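## Task

Move the blank whose end is painted yellow into the milling vise so it rests on the two low parallel bars between the jaws, either face up as it lay on its plate or flipped over. Its long side must sit firmly against the fixed jaw (the end block without hoses), and its bare, unpainted end must touch the work stop (the short rod between the jaws). All other blanks must finish fully on their original plate, face up or flipped, and not resting on another blank or on a plate pin. The result must hold without the robot supporting it, and nothing the robot touches last may settle by more than about a fingernail's width once released.

## Robot and tools

ROBOT. One six-joint arm (custom, FANUC CRX style; upper arm 413 mm, forearm 437 mm) carrying a Robotiq 140 two-finger gripper. Since there is a single arm, every command row describes just this one gripper. Joint ranges in rad, base outward: waist -3.491..3.491, shoulder -3.140..3.140, elbow -1.187..4.328, forearm roll -3.316..3.316, wrist pitch -3.140..3.140, wrist roll -3.927..3.927. Load limits in N m: waist, shoulder, elbow 150; forearm roll, wrist pitch, wrist roll 37.6 (a held part's weight adds to these).

FRAMES. Reported poses use the scene frame: origin on the tabletop under the arm base, +z up, +y to the left when facing along +x. The base may be slightly tilted, and the printed hand position gets less accurate far from the base. The gripper's own axes: fingers point along +z, they open and close along y. end_effector_position is the spot between the pads when shut; closed fingertips stick out about 33 mm past it, open ones about 9 mm. Closing pushes the tips roughly 24 mm further out, so keep that gap above any surface before closing.

execute_actions(actions). A list of actions run in sequence; an empty list just returns state and images. Each action is a table of up to 15 rows, one row per 1/30 s control step; if fewer rows are given, the final row repeats to fill 15 steps. A row is 9 numbers, each in [-1, 1]: dx, dy, dz, rx, ry, rz, position, force_limit, speed. The first six are an offset (not a pose) from the gripper's measured pose at the start of that action, expressed in the gripper's own axes; every row refers back to that same start, rows do not accumulate. For the first action in a call, the start is the pose last reported. Scale: 1.0 equals 0.6 m for dx, dy, dz and 180 degrees for the rotation vector rx, ry, rz. position: +1 fully open (140 mm), about -0.8 pads touch, -1 closes until blocked. force_limit: about 14 N at -1, 60 N at 0, 107 N at +1 (parts up to 40 mm wide). speed of the finger gap: about 30 mm/s at -1, 140 at 0, 250 at +1.

Per-step clipping: each commanded pose is cut back to at most 70 mm and 16 degrees from the measured one, then damped inverse kinematics follows it, favouring position over orientation. After an action the arm stops at the last clipped pose, so large offsets need further actions. The elbow cannot go fully straight. Joint speeds are capped (2.62 rad/s waist and shoulder, 3.14 elbow, 3.93 wrist joints) with a 0.5 s ramp.

move(target, speed, stop_force, blocking). target is one 9-number row as above: an offset from the pose in the latest result that shows one, in the gripper's axes, plus finger numbers sent at the start. The gripper travels a straight path of 0.5 to 10 s (longer paths halt at 10 s, short of the goal), rotating the short way, without avoiding obstacles; it lags and may overshoot speed near a straight arm. speed: m/s, 0.002 to 0.5, default 0.25; turning up to twice that in rad/s. stop_force: optional, 20 to 80 N, estimated from joint torques; the path ends after two steps of that much extra resistance along the line to the target, then the gripper backs to its pose two steps earlier and holds. Press can briefly exceed stop_force, peaks grow with speed, so approach contacts very slowly. It is unreliable on rotating moves, unavailable near stretched poses, refused in the first 0.2 s, and should be omitted when pulling away from something being pressed. blocking=false returns after 0.5 s while the arm keeps going (not allowed with stop_force); then use wait or stop before other motion. The result adds a move: line with the ending (done, contact, off_target, moving, held, fault) and limits (paced = clipped pose; held = a check blocked steps, after which the arm may jump faster), plus distance from target.

wait(seconds): 0 to 10; the arm keeps its last command, and a running move continues. stop(): brakes a running move; it needs braking room, and fingers keep moving. zoom_image(camera, region): camera is cam_high, cam_low or cam_wrist (each 896x504); region [x0, y0, x1, y1] in pixels from the top-left, at most 504 by 504. read_manual(section): only "licences". finished_scene(scene): give the current scene's number to end it; the reply says whether the goal was met and supplies the next task. Irreversible.

RESULTS. The state line gives end_effector_position (m) and end_effector_quat_wxyz in the scene frame, joint positions in URDF order, and Hand target (the pose the controller now drives toward). object_status: 0 moving, 1 blocked while opening, 2 blocked while closing (a real grip), 3 reached the request or pads met (a thin part might still be held). Confirm a grasp by reading 2. Blocked fingers stay put until position changes by at least 0.01; to squeeze harder, raise force_limit and switch position between -1 and -0.98. position_measured is in counts: 3 fully open, 230 pads together, not linear. "pose unreachable" means the clearance check (which includes the base mount) altered or blocked the command. Flange force is the controller's estimate of outside force on the gripper, noisy, including held weight; "no reading" means no estimate.

AVOID. A joint torque at its load limit, or any outside force of 150 N, causes a fault: the arm yields and halts for 10 s, dropping the rest of the call. The arm is stiff, so even a small overshoot into a hard surface can fault it; use slow moves with stop_force for contact. MOTOR HOT warns of overheating; an OVER-TEMPERATURE FAULT brakes the arm until it cools. Do not drop, slam or knock parts, and never let anything leave the table. Occasional brief tugs on held parts or pushes on loose ones can occur. Release so the blank stays seated on its own.

Each tool is called after "Request:" by a JSON object that holds its "name" and its "arguments", one argument or row to a line.

## Session

Request:
{"name": "execute_actions", "arguments": {
  "actions": []
}}

Scene clock: 0.00 s.
end_effector_position=(+0.7758, +0.2098, +0.1865) position_measured=3 object_status=3 end_effector_quat_wxyz=(-0.040, +0.811, -0.556, -0.176)
Joint positions: [ 0.415  0.99   1.177  0.23  -1.785 -0.195]
Joint velocities: [ 0.     0.001  0.     0.     0.    -0.   ]
Flange force (N, the push that the arm receives, along the gripper's own x y z axes): no reading
Hand target: +0.776, +0.210, +0.186; -0.040, +0.811, -0.556, -0.176

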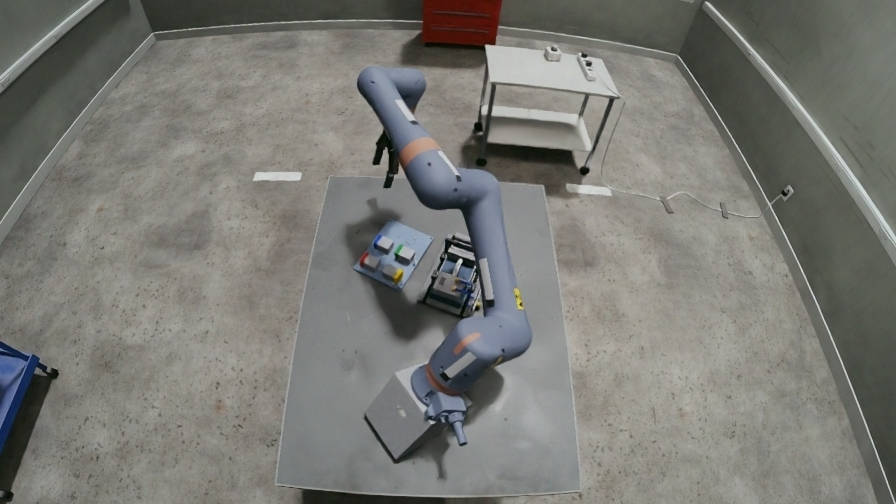

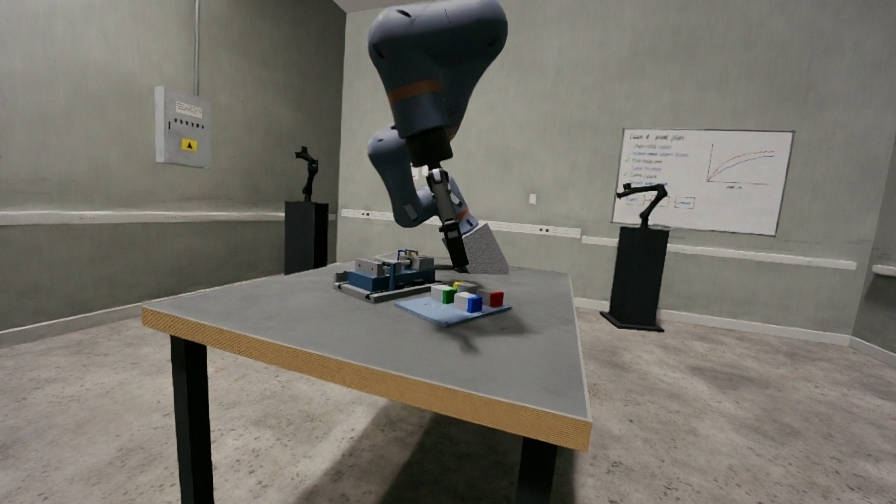

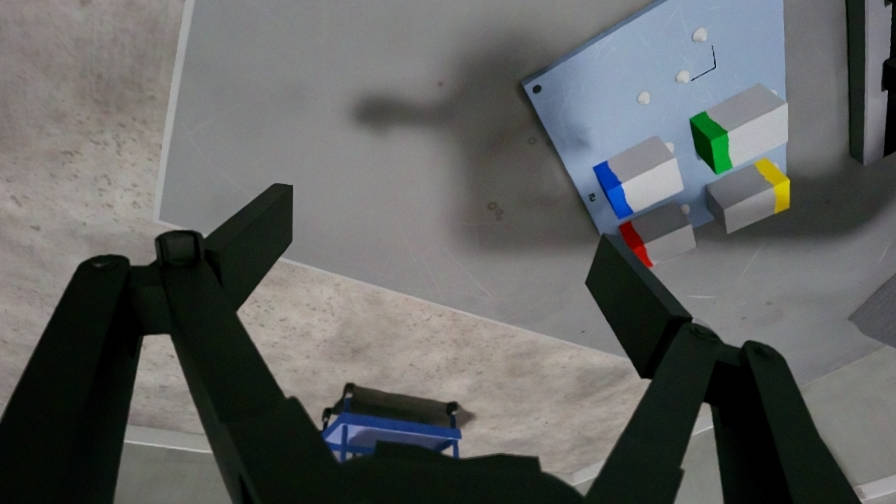

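Request:
{"name": "zoom_image", "arguments": {
  "camera": "cam_high",
  "region": [345, 210, 505, 330]
}}

Request:
{"name": "zoom_image", "arguments": {
  "camera": "cam_low",
  "region": [325, 235, 525, 335]
}}

Region (345, 210, 505, 330) of cam_high's 896x504 image, scaled by 3.150, with more detail than that image has; it fills the top 378 rows of this view, and the rest is white.

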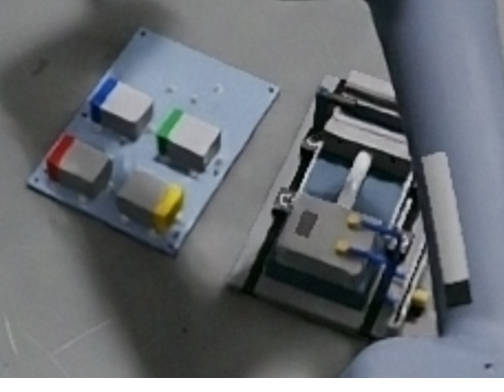

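Region (325, 235, 525, 335) of cam_low's 896x504 image, scaled by 2.520, with more detail than that image has.

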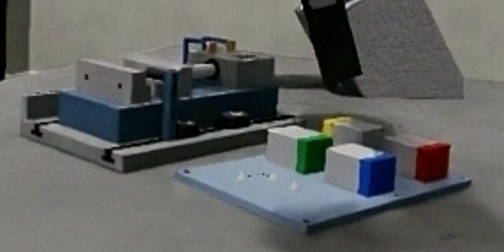

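Request:
{"name": "move", "arguments": {
  "target": [-0.0418,0.5185,0.1968,0.0843,0.0838,0.259,-0.05,0.7,0],
  "speed": 0.3
}}

Request:
{"name": "zoom_image", "arguments": {
  "camera": "cam_wrist",
  "region": [340, 80, 580, 300]
}}

Scene clock: 35.60 s.
end_effector_position=(+0.4542, +0.1456, +0.1254) position_measured=135 object_status=3 end_effector_quat_wxyz=(+0.000, -0.530, +0.848, +0.001)
Joint positions: [ 0.786  0.18  -0.582  0.62  -1.11  -1.79 ]
Joint velocities: [ 0.    -0.    -0.001 -0.     0.    -0.003]
Flange force (N, the push that the arm receives, along the gripper's own x y z axes): [-0.3 -2.5 2.6]
Hand target: +0.454, +0.146, +0.125; +0.000, -0.530, +0.848, +0.001
Off the commanded pose: 0.001 m, 0 deg.
move: done

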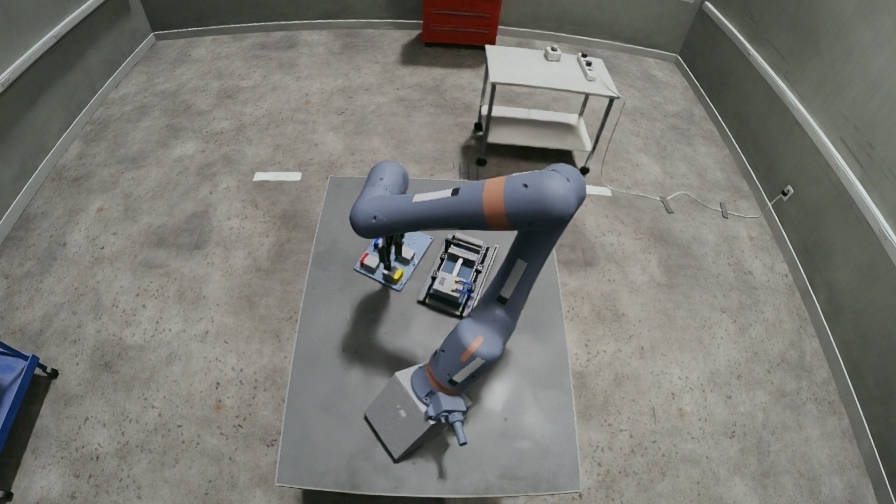

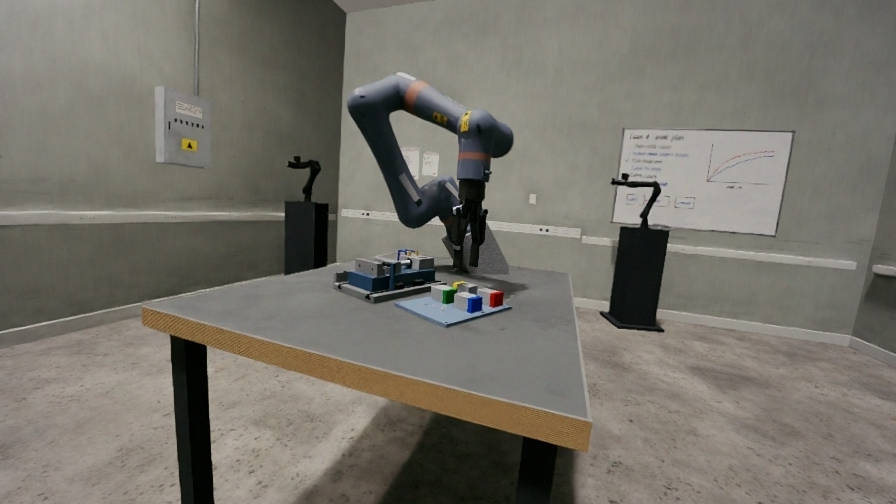

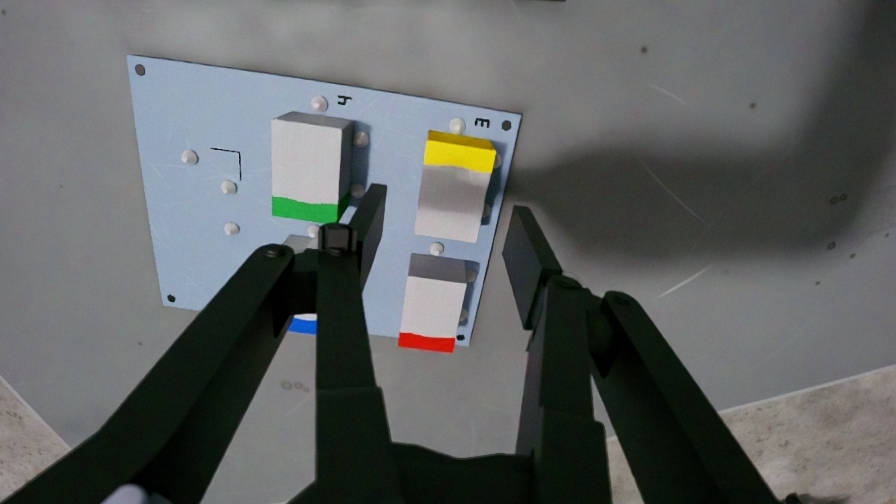

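Region (340, 80, 580, 300) of cam_wrist's 896x504 image, scaled by 2.100, with more detail than that image has; it fills the top 462 rows of this view, and the rest is white.

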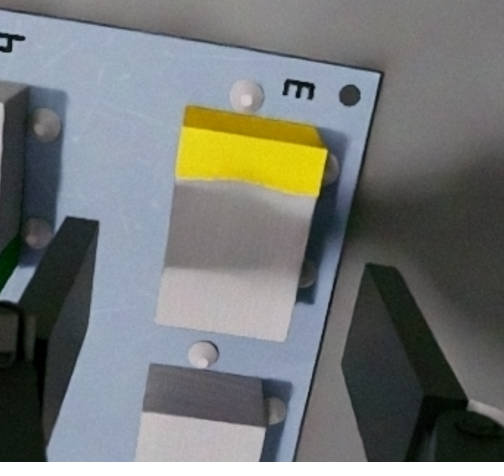

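Request:
{"name": "move", "arguments": {
  "target": [0.0015,0.0075,0.102,0,0,0,-0.05,0.7,0],
  "speed": 0.15
}}

Request:
{"name": "zoom_image", "arguments": {
  "camera": "cam_wrist",
  "region": [340, 100, 580, 320]
}}

Request:
{"name": "zoom_image", "arguments": {
  "camera": "cam_low",
  "region": [420, 250, 510, 320]
}}

Scene clock: 48.20 s.
end_effector_position=(+0.4497, +0.1469, +0.0643) position_measured=135 object_status=3 end_effector_quat_wxyz=(+0.000, -0.530, +0.848, +0.001)
Joint positions: [ 0.705  0.254 -0.657  0.71  -0.959 -1.847]
Joint velocities: [-0.    -0.    -0.     0.     0.     0.001]
Flange force (N, the push that the arm receives, along the gripper's own x y z axes): [1.1 -1.3 2.5]
Hand target: +0.450, +0.147, +0.064; +0.000, -0.530, +0.848, +0.001
Off the commanded pose: 0.000 m, 0 deg.
move: done

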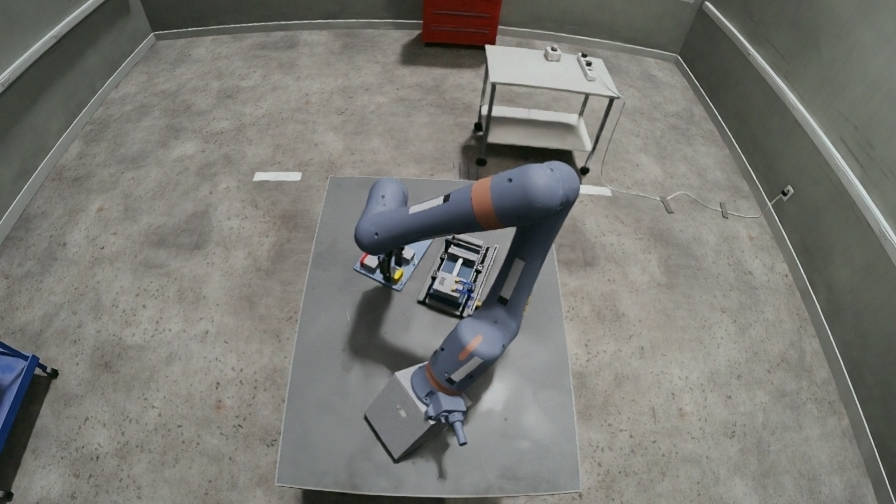

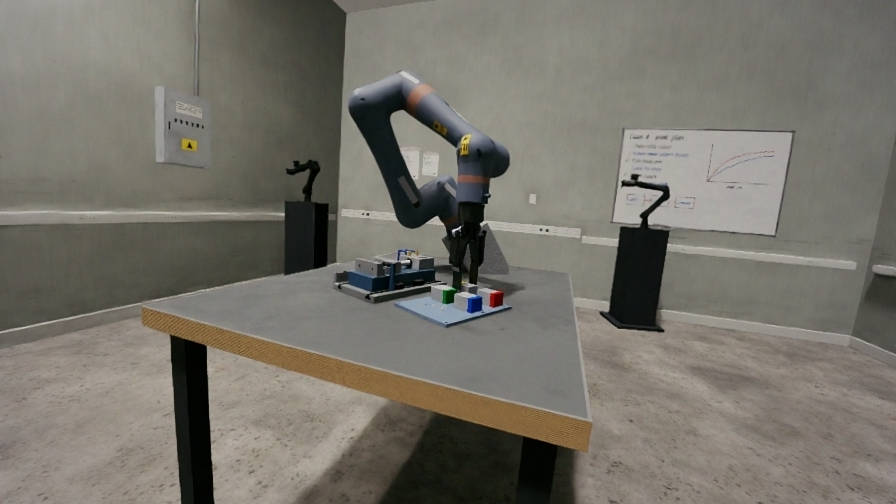

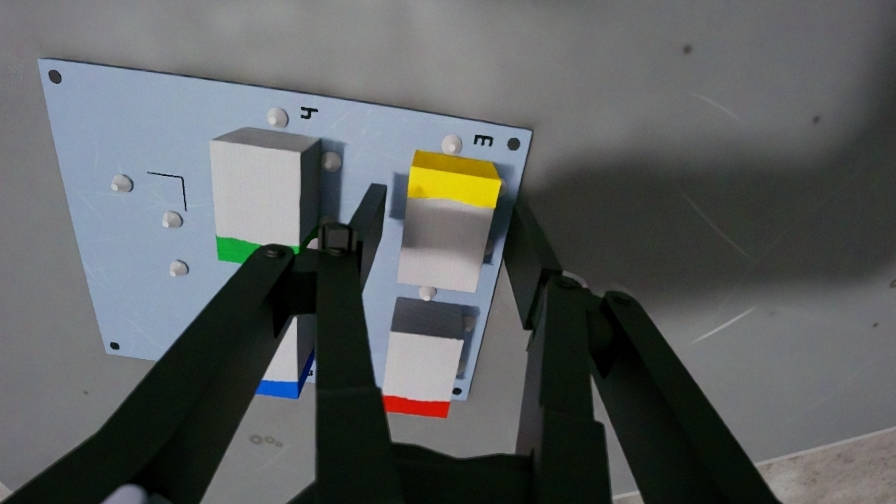

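Region (340, 100, 580, 320) of cam_wrist's 896x504 image, scaled by 2.100, with more detail than that image has; it fills the top 462 rows of this view, and the rest is white.

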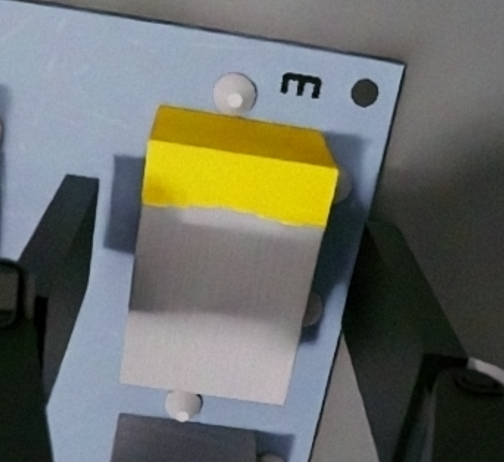

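Region (420, 250, 510, 320) of cam_low's 896x504 image, scaled by 5.600, with more detail than that image has.

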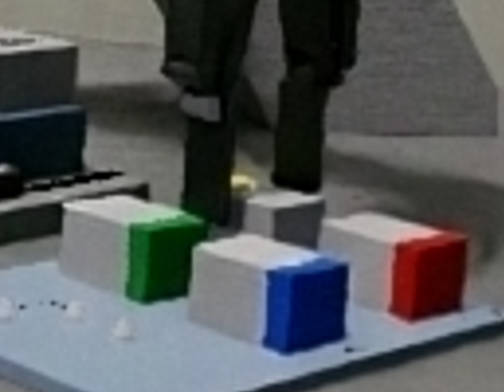

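Request:
{"name": "execute_actions", "arguments": {
  "actions": [
    [[-0.001,0,0,0,0,0,-0.15,0.7,-0.4],[-0.002,0,0,0,0,0,-0.15,0.7,-0.4],[-0.0025,0,0,0,0,0,-1,0.7,-0.4]]
  ]
}}

Scene clock: 51.93 s.
end_effector_position=(+0.4505, +0.1482, +0.0643) position_measured=176 object_status=2 end_effector_quat_wxyz=(+0.000, -0.531, +0.848, +0.001)
Joint positions: [ 0.706  0.258 -0.653  0.71  -0.959 -1.847]
Joint velocities: [-0.    -0.     0.     0.    -0.     0.001]
Flange force (N, the push that the arm receives, along the gripper's own x y z axes): [8.6 2.3 -26.2]
Hand target: +0.450, +0.148, +0.064; +0.000, -0.530, +0.848, +0.001
Off the commanded pose: 0.000 m, 0 deg.

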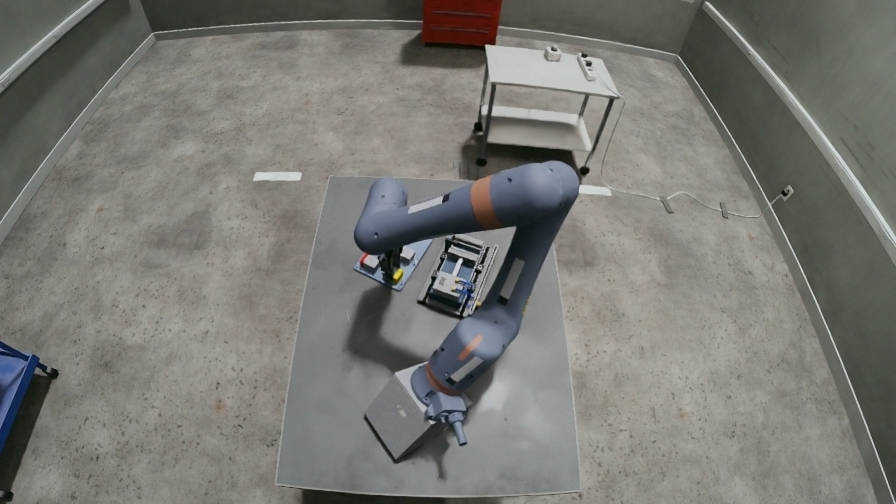

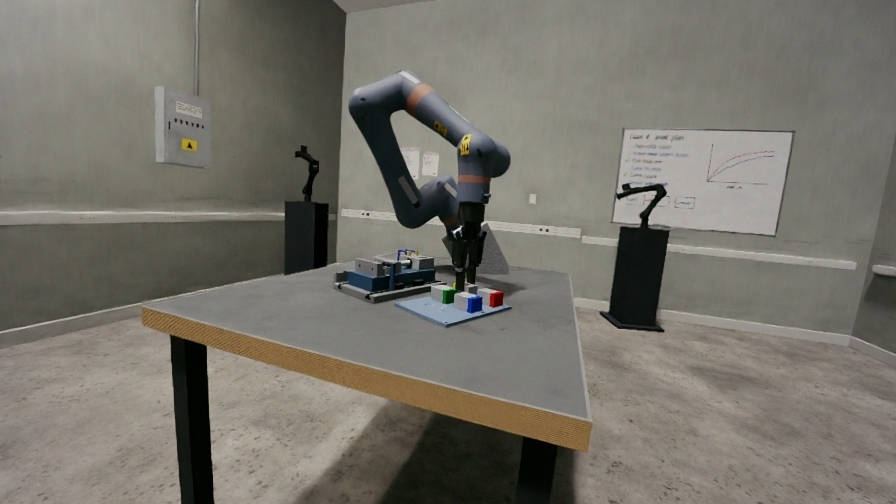

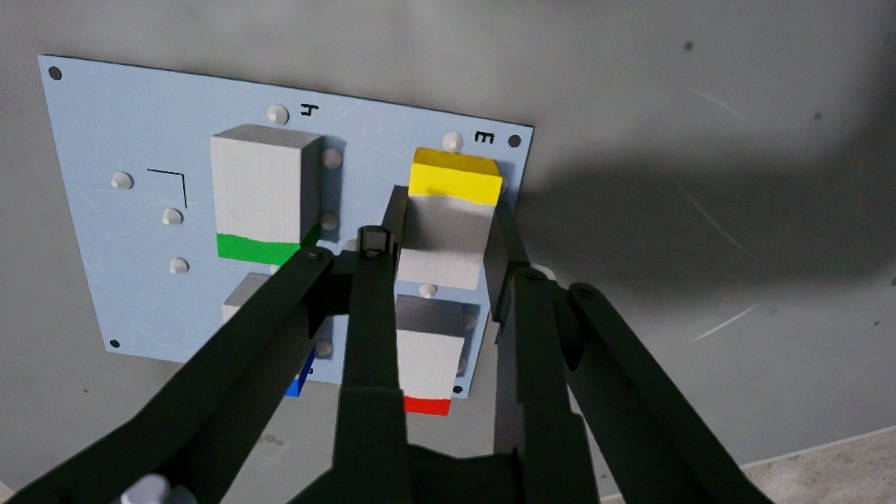

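Request:
{"name": "zoom_image", "arguments": {
  "camera": "cam_high",
  "region": [430, 225, 510, 280]
}}

Region (430, 225, 510, 280) of cam_high's 896x504 image, scaled by 6.300, with more detail than that image has; it fills the top 346 rows of this view, and the rest is white.

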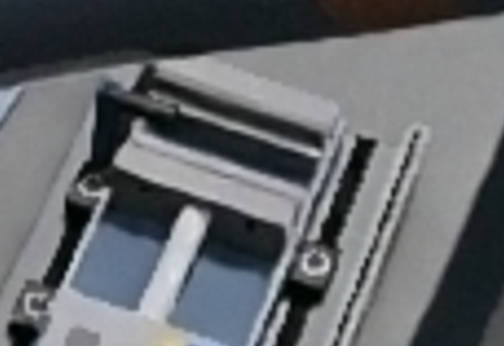

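Request:
{"name": "move", "arguments": {
  "target": [0,0,-0.145,0,0,0,-1,0.7,-0.4],
  "speed": 0.25
}}

Request:
{"name": "move", "arguments": {
  "target": [0.328,-0.312,-0.028,0,0,-0.036,-1,0.7,-0.4],
  "speed": 0.3
}}

Request:
{"name": "zoom_image", "arguments": {
  "camera": "cam_wrist",
  "region": [330, 40, 610, 320]
}}

Request:
{"name": "zoom_image", "arguments": {
  "camera": "cam_low",
  "region": [340, 210, 430, 290]
}}

Scene clock: 71.43 s.
end_effector_position=(+0.4505, +0.1481, +0.1513) position_measured=176 object_status=2 end_effector_quat_wxyz=(+0.000, -0.530, +0.848, +0.001)
Joint positions: [ 0.831  0.154 -0.554  0.589 -1.172 -1.786]
Joint velocities: [ 0.     0.     0.001 -0.    -0.     0.001]
Flange force (N, the push that the arm receives, along the gripper's own x y z axes): [-0.4 -0.4 5.6]
Hand target: +0.451, +0.148, +0.151; +0.000, -0.530, +0.848, +0.001
Off the commanded pose: 0.000 m, 0 deg.
move: done

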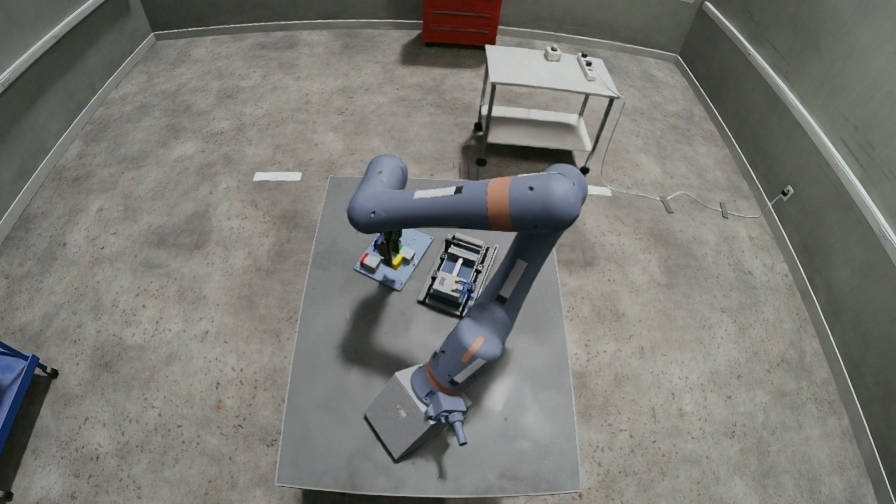

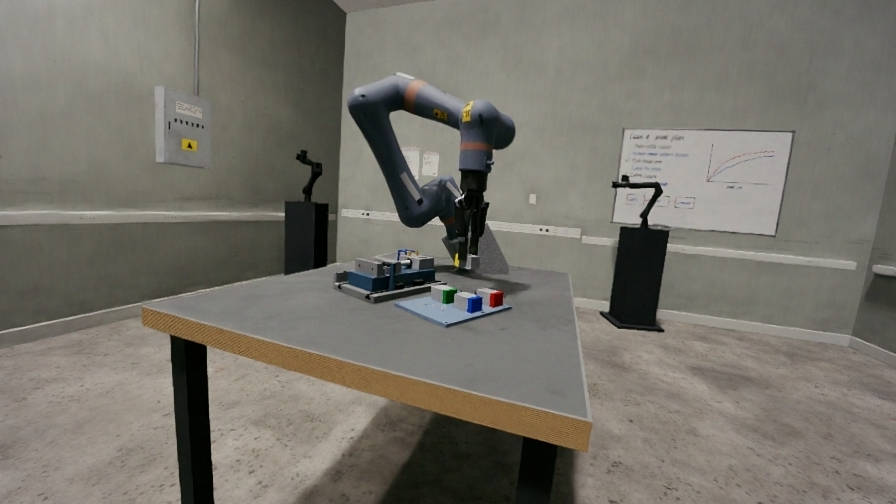

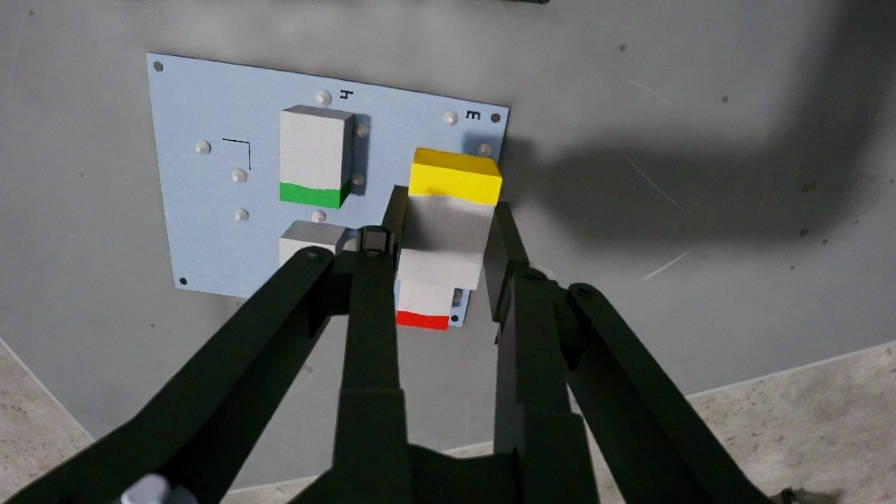

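Scene clock: 72.77 s.
end_effector_position=(+0.5329, -0.1112, +0.1679) position_measured=176 object_status=2 end_effector_quat_wxyz=(+0.000, -0.578, +0.816, -0.000)
Joint positions: [ 0.354 -0.149 -0.488  0.621 -1.237 -1.087]
Joint velocities: [-0.001 -0.001  0.    -0.    -0.     0.002]
Flange force (N, the push that the arm receives, along the gripper's own x y z axes): [2.3 1.4 6.0]
Hand target: +0.533, -0.111, +0.168; +0.000, -0.577, +0.816, -0.000
Off the commanded pose: 0.001 m, 0 deg.
move: done

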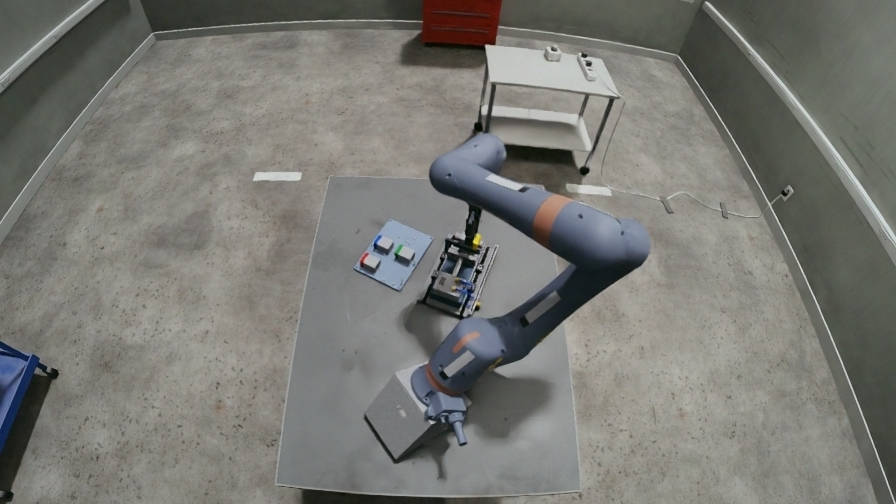

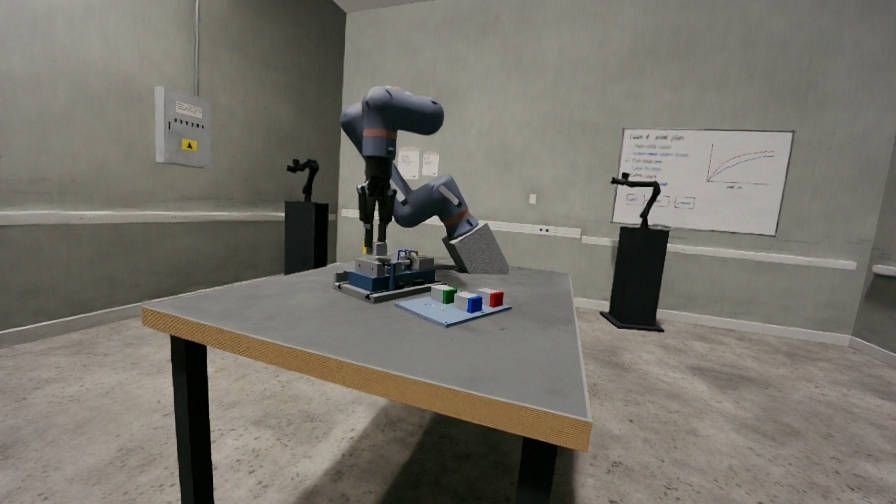

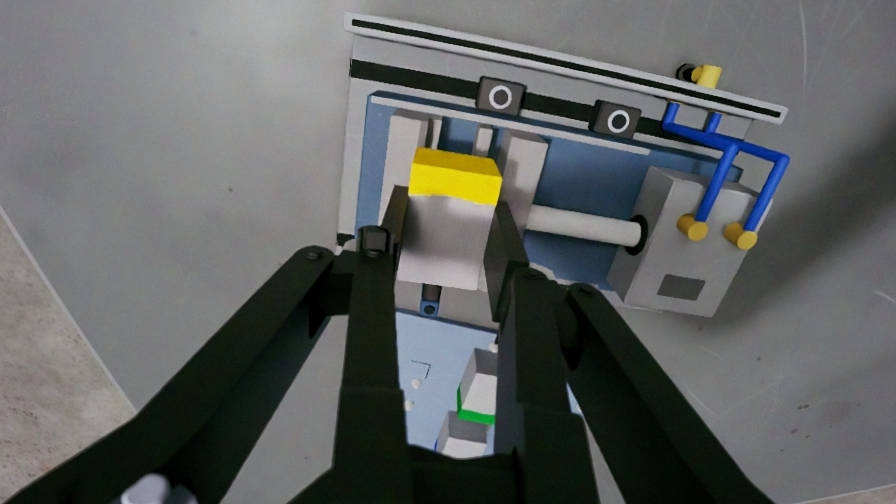

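Region (330, 40, 610, 320) of cam_wrist's 896x504 image, scaled by 1.800, with more detail than that image has.

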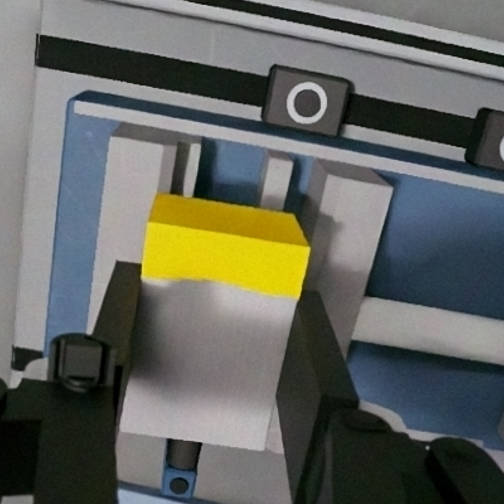

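Region (340, 210, 430, 290) of cam_low's 896x504 image, scaled by 5.600, with more detail than that image has.

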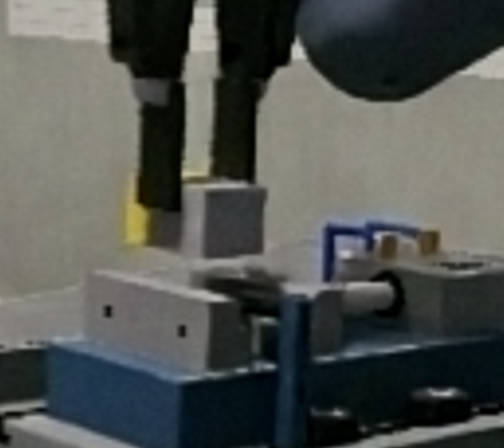

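Request:
{"name": "zoom_image", "arguments": {
  "camera": "cam_wrist",
  "region": [380, 90, 560, 210]
}}

Region (380, 90, 560, 210) of cam_wrist's 896x504 image, scaled by 2.800, with more detail than that image has.

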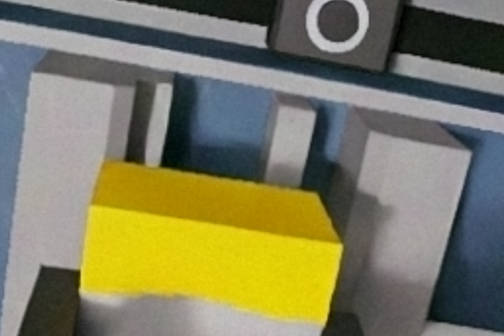

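Request:
{"name": "move", "arguments": {
  "target": [-0.003,0.0097,0.025,0,0,0.0055,-1,0.7,-0.4],
  "speed": 0.06
}}

Request:
{"name": "zoom_image", "arguments": {
  "camera": "cam_wrist",
  "region": [360, 90, 570, 330]
}}

Request:
{"name": "zoom_image", "arguments": {
  "camera": "cam_low",
  "region": [340, 210, 430, 290]
}}

Scene clock: 91.90 s.
end_effector_position=(+0.5280, -0.1076, +0.1530) position_measured=176 object_status=2 end_effector_quat_wxyz=(+0.000, -0.570, +0.821, -0.000)
Joint positions: [ 0.342 -0.143 -0.52   0.63  -1.199 -1.119]
Joint velocities: [-0.     0.001 -0.    -0.     0.     0.   ]
Flange force (N, the push that the arm receives, along the gripper's own x y z axes): [2.4 -0.4 6.2]
Hand target: +0.528, -0.108, +0.153; +0.000, -0.570, +0.821, -0.000
Off the commanded pose: 0.000 m, 0 deg.
move: done

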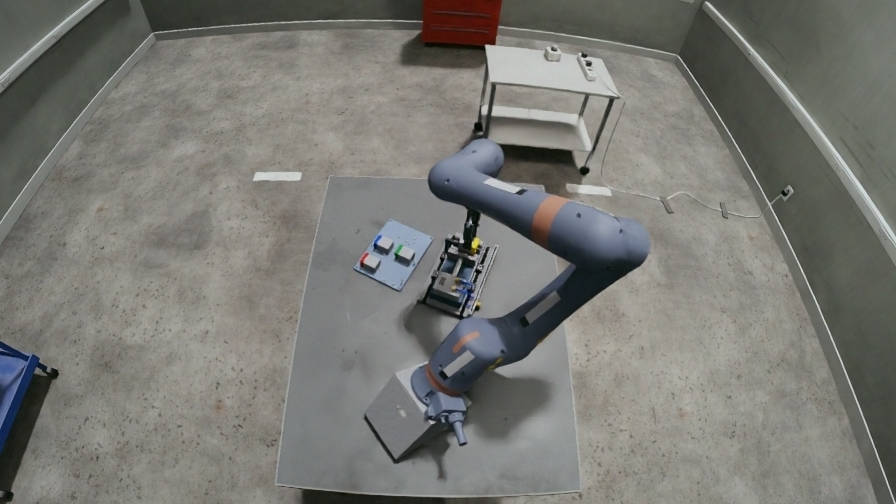

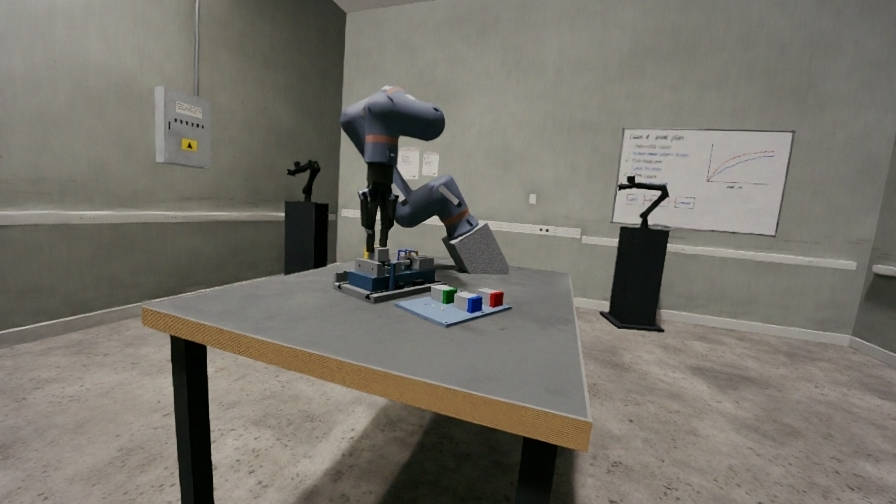

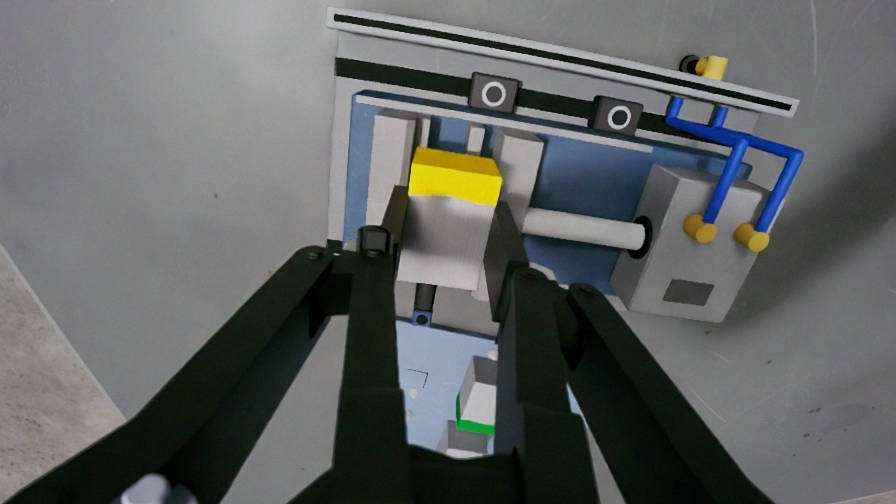

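Region (360, 90, 570, 330) of cam_wrist's 896x504 image, scaled by 2.100, with more detail than that image has; it fills the left 441 columns of this view, and the rest is white.

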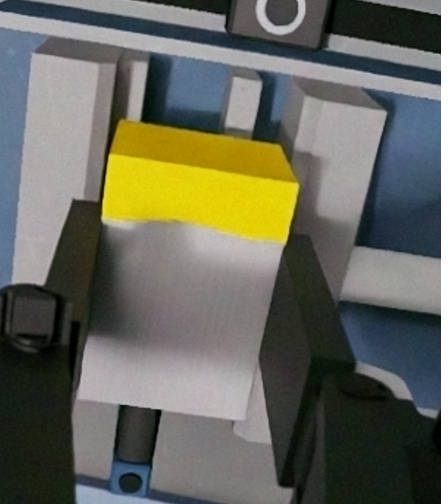

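Region (340, 210, 430, 290) of cam_low's 896x504 image, scaled by 5.600, with more detail than that image has.

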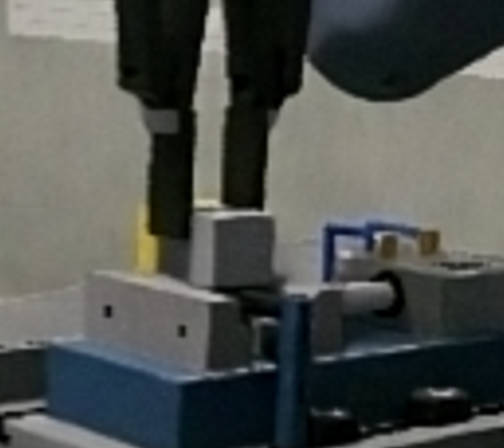

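Request:
{"name": "move", "arguments": {
  "target": [0,0,0.0205,0,0,0,-1,0.7,-0.4],
  "speed": 0.03
}}

Request:
{"name": "move", "arguments": {
  "target": [0,0,0.015,0,0,0,-1,0.7,-0.4],
  "speed": 0.004,
  "stop_force": 20
}}

Request:
{"name": "zoom_image", "arguments": {
  "camera": "cam_wrist",
  "region": [360, 90, 570, 340]
}}

Request:
{"name": "zoom_image", "arguments": {
  "camera": "cam_low",
  "region": [350, 230, 410, 280]
}}

Scene clock: 100.10 s.
end_effector_position=(+0.5280, -0.1076, +0.1407) position_measured=176 object_status=2 end_effector_quat_wxyz=(+0.000, -0.570, +0.821, -0.000)
Joint positions: [ 0.323 -0.131 -0.535  0.638 -1.167 -1.121]
Joint velocities: [-0.     0.001 -0.    -0.     0.    -0.   ]
Flange force (N, the push that the arm receives, along the gripper's own x y z axes): [2.0 -1.3 6.4]
Hand target: +0.528, -0.108, +0.141; +0.000, -0.570, +0.821, -0.000
Off the commanded pose: 0.000 m, 0 deg.
move: done

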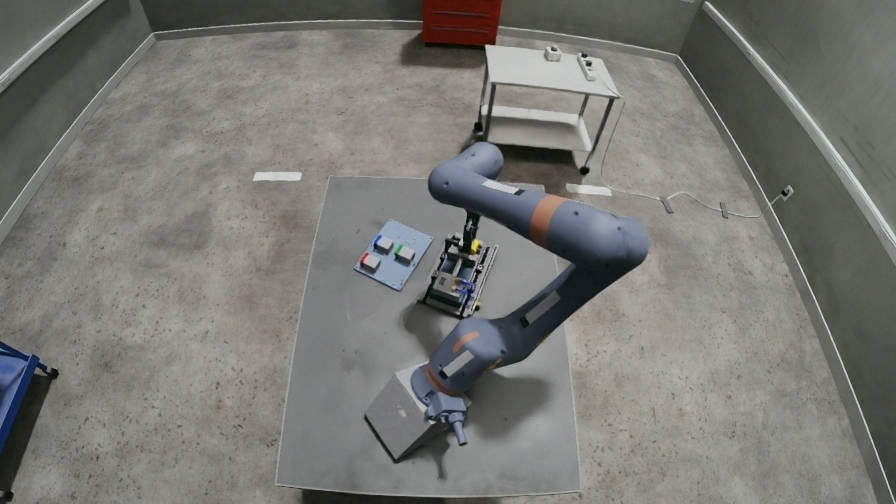

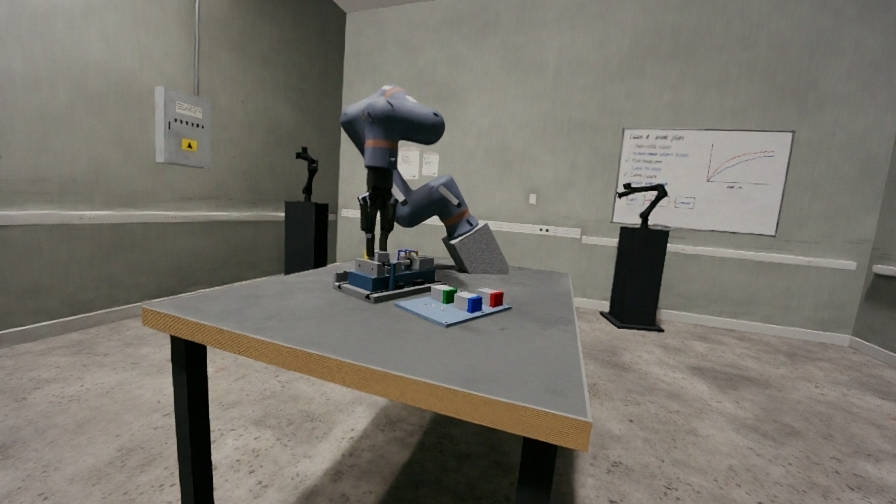

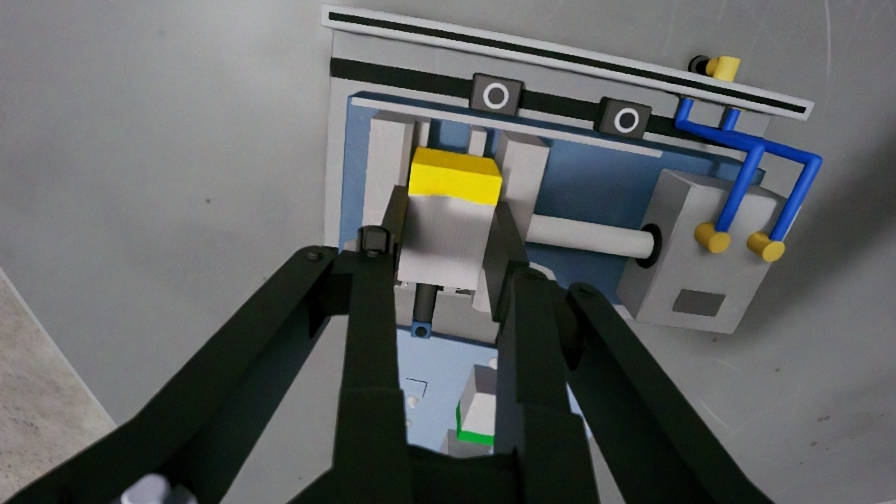

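Scene clock: 101.50 s.
end_effector_position=(+0.5279, -0.1076, +0.1362) position_measured=176 object_status=2 end_effector_quat_wxyz=(+0.000, -0.571, +0.821, -0.000)
Joint positions: [ 0.316 -0.126 -0.54   0.642 -1.155 -1.121]
Joint velocities: [ 0.001 -0.001 -0.     0.    -0.002 -0.001]
Flange force (N, the push that the arm receives, along the gripper's own x y z axes): [2.2 7.4 -25.5]
Hand target: +0.528, -0.108, +0.136; +0.000, -0.570, +0.821, -0.000
Off the commanded pose: 0.005 m, 0 deg.
move: contact

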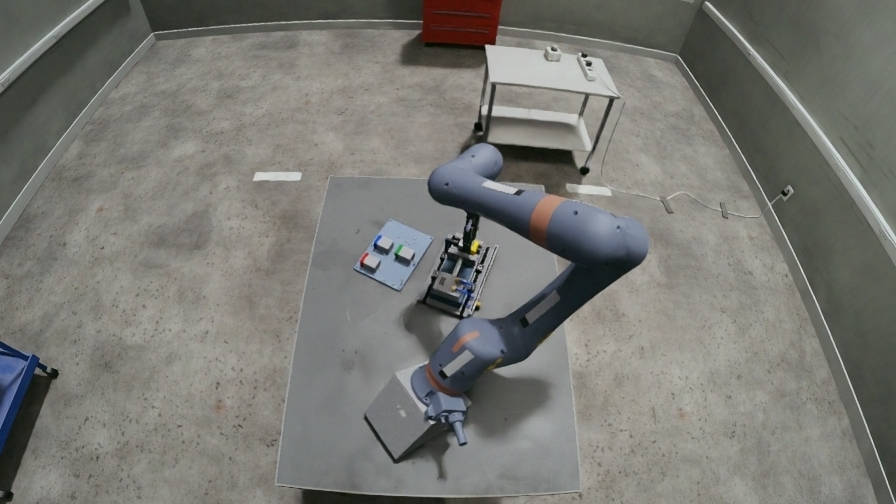

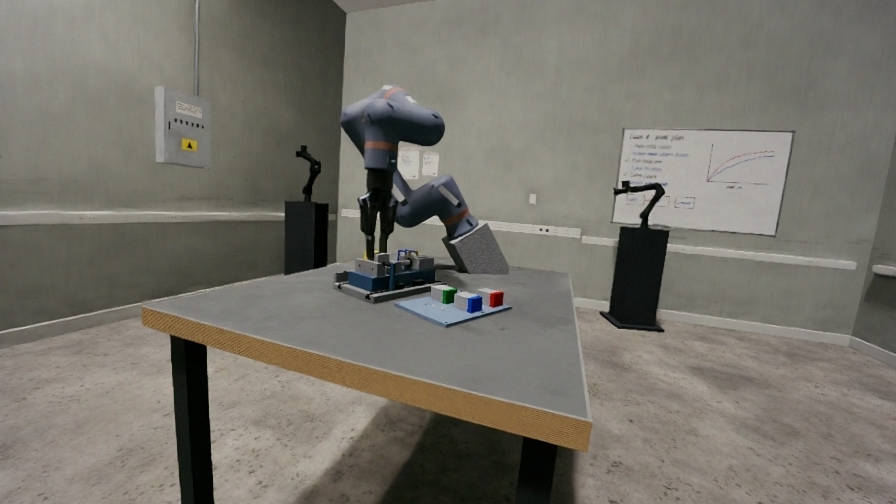

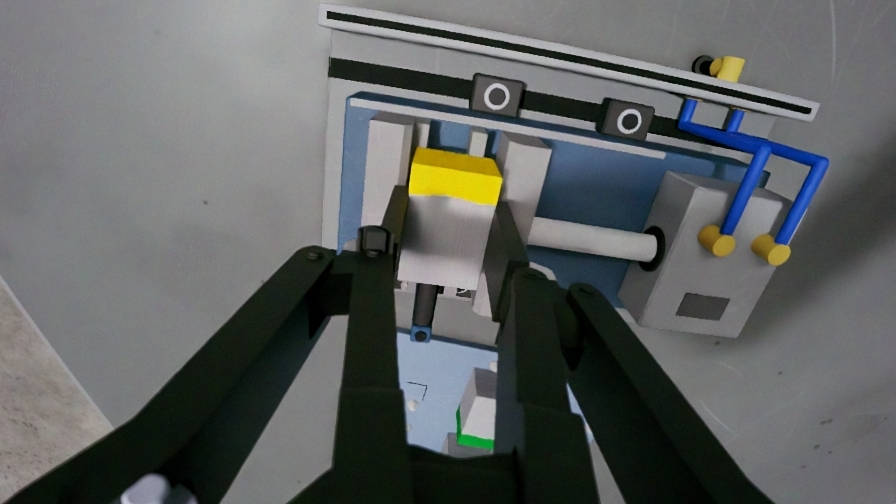

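Region (360, 90, 570, 340) of cam_wrist's 896x504 image, scaled by 2.016, with more detail than that image has; it fills the left 423 columns of this view, and the rest is white.

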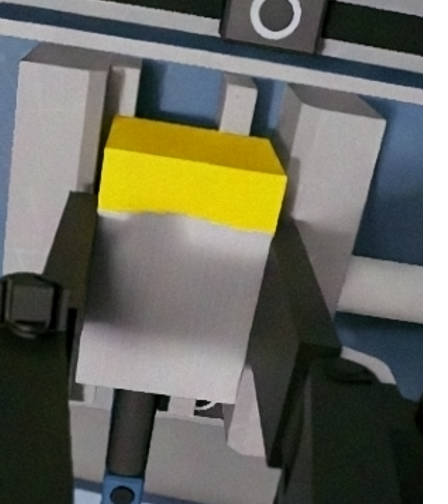

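Region (350, 230, 410, 280) of cam_low's 896x504 image, scaled by 8.400, with more detail than that image has.

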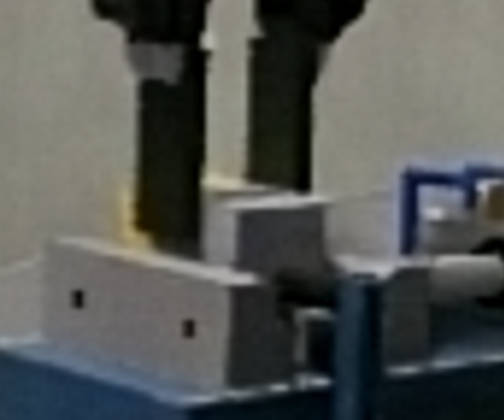

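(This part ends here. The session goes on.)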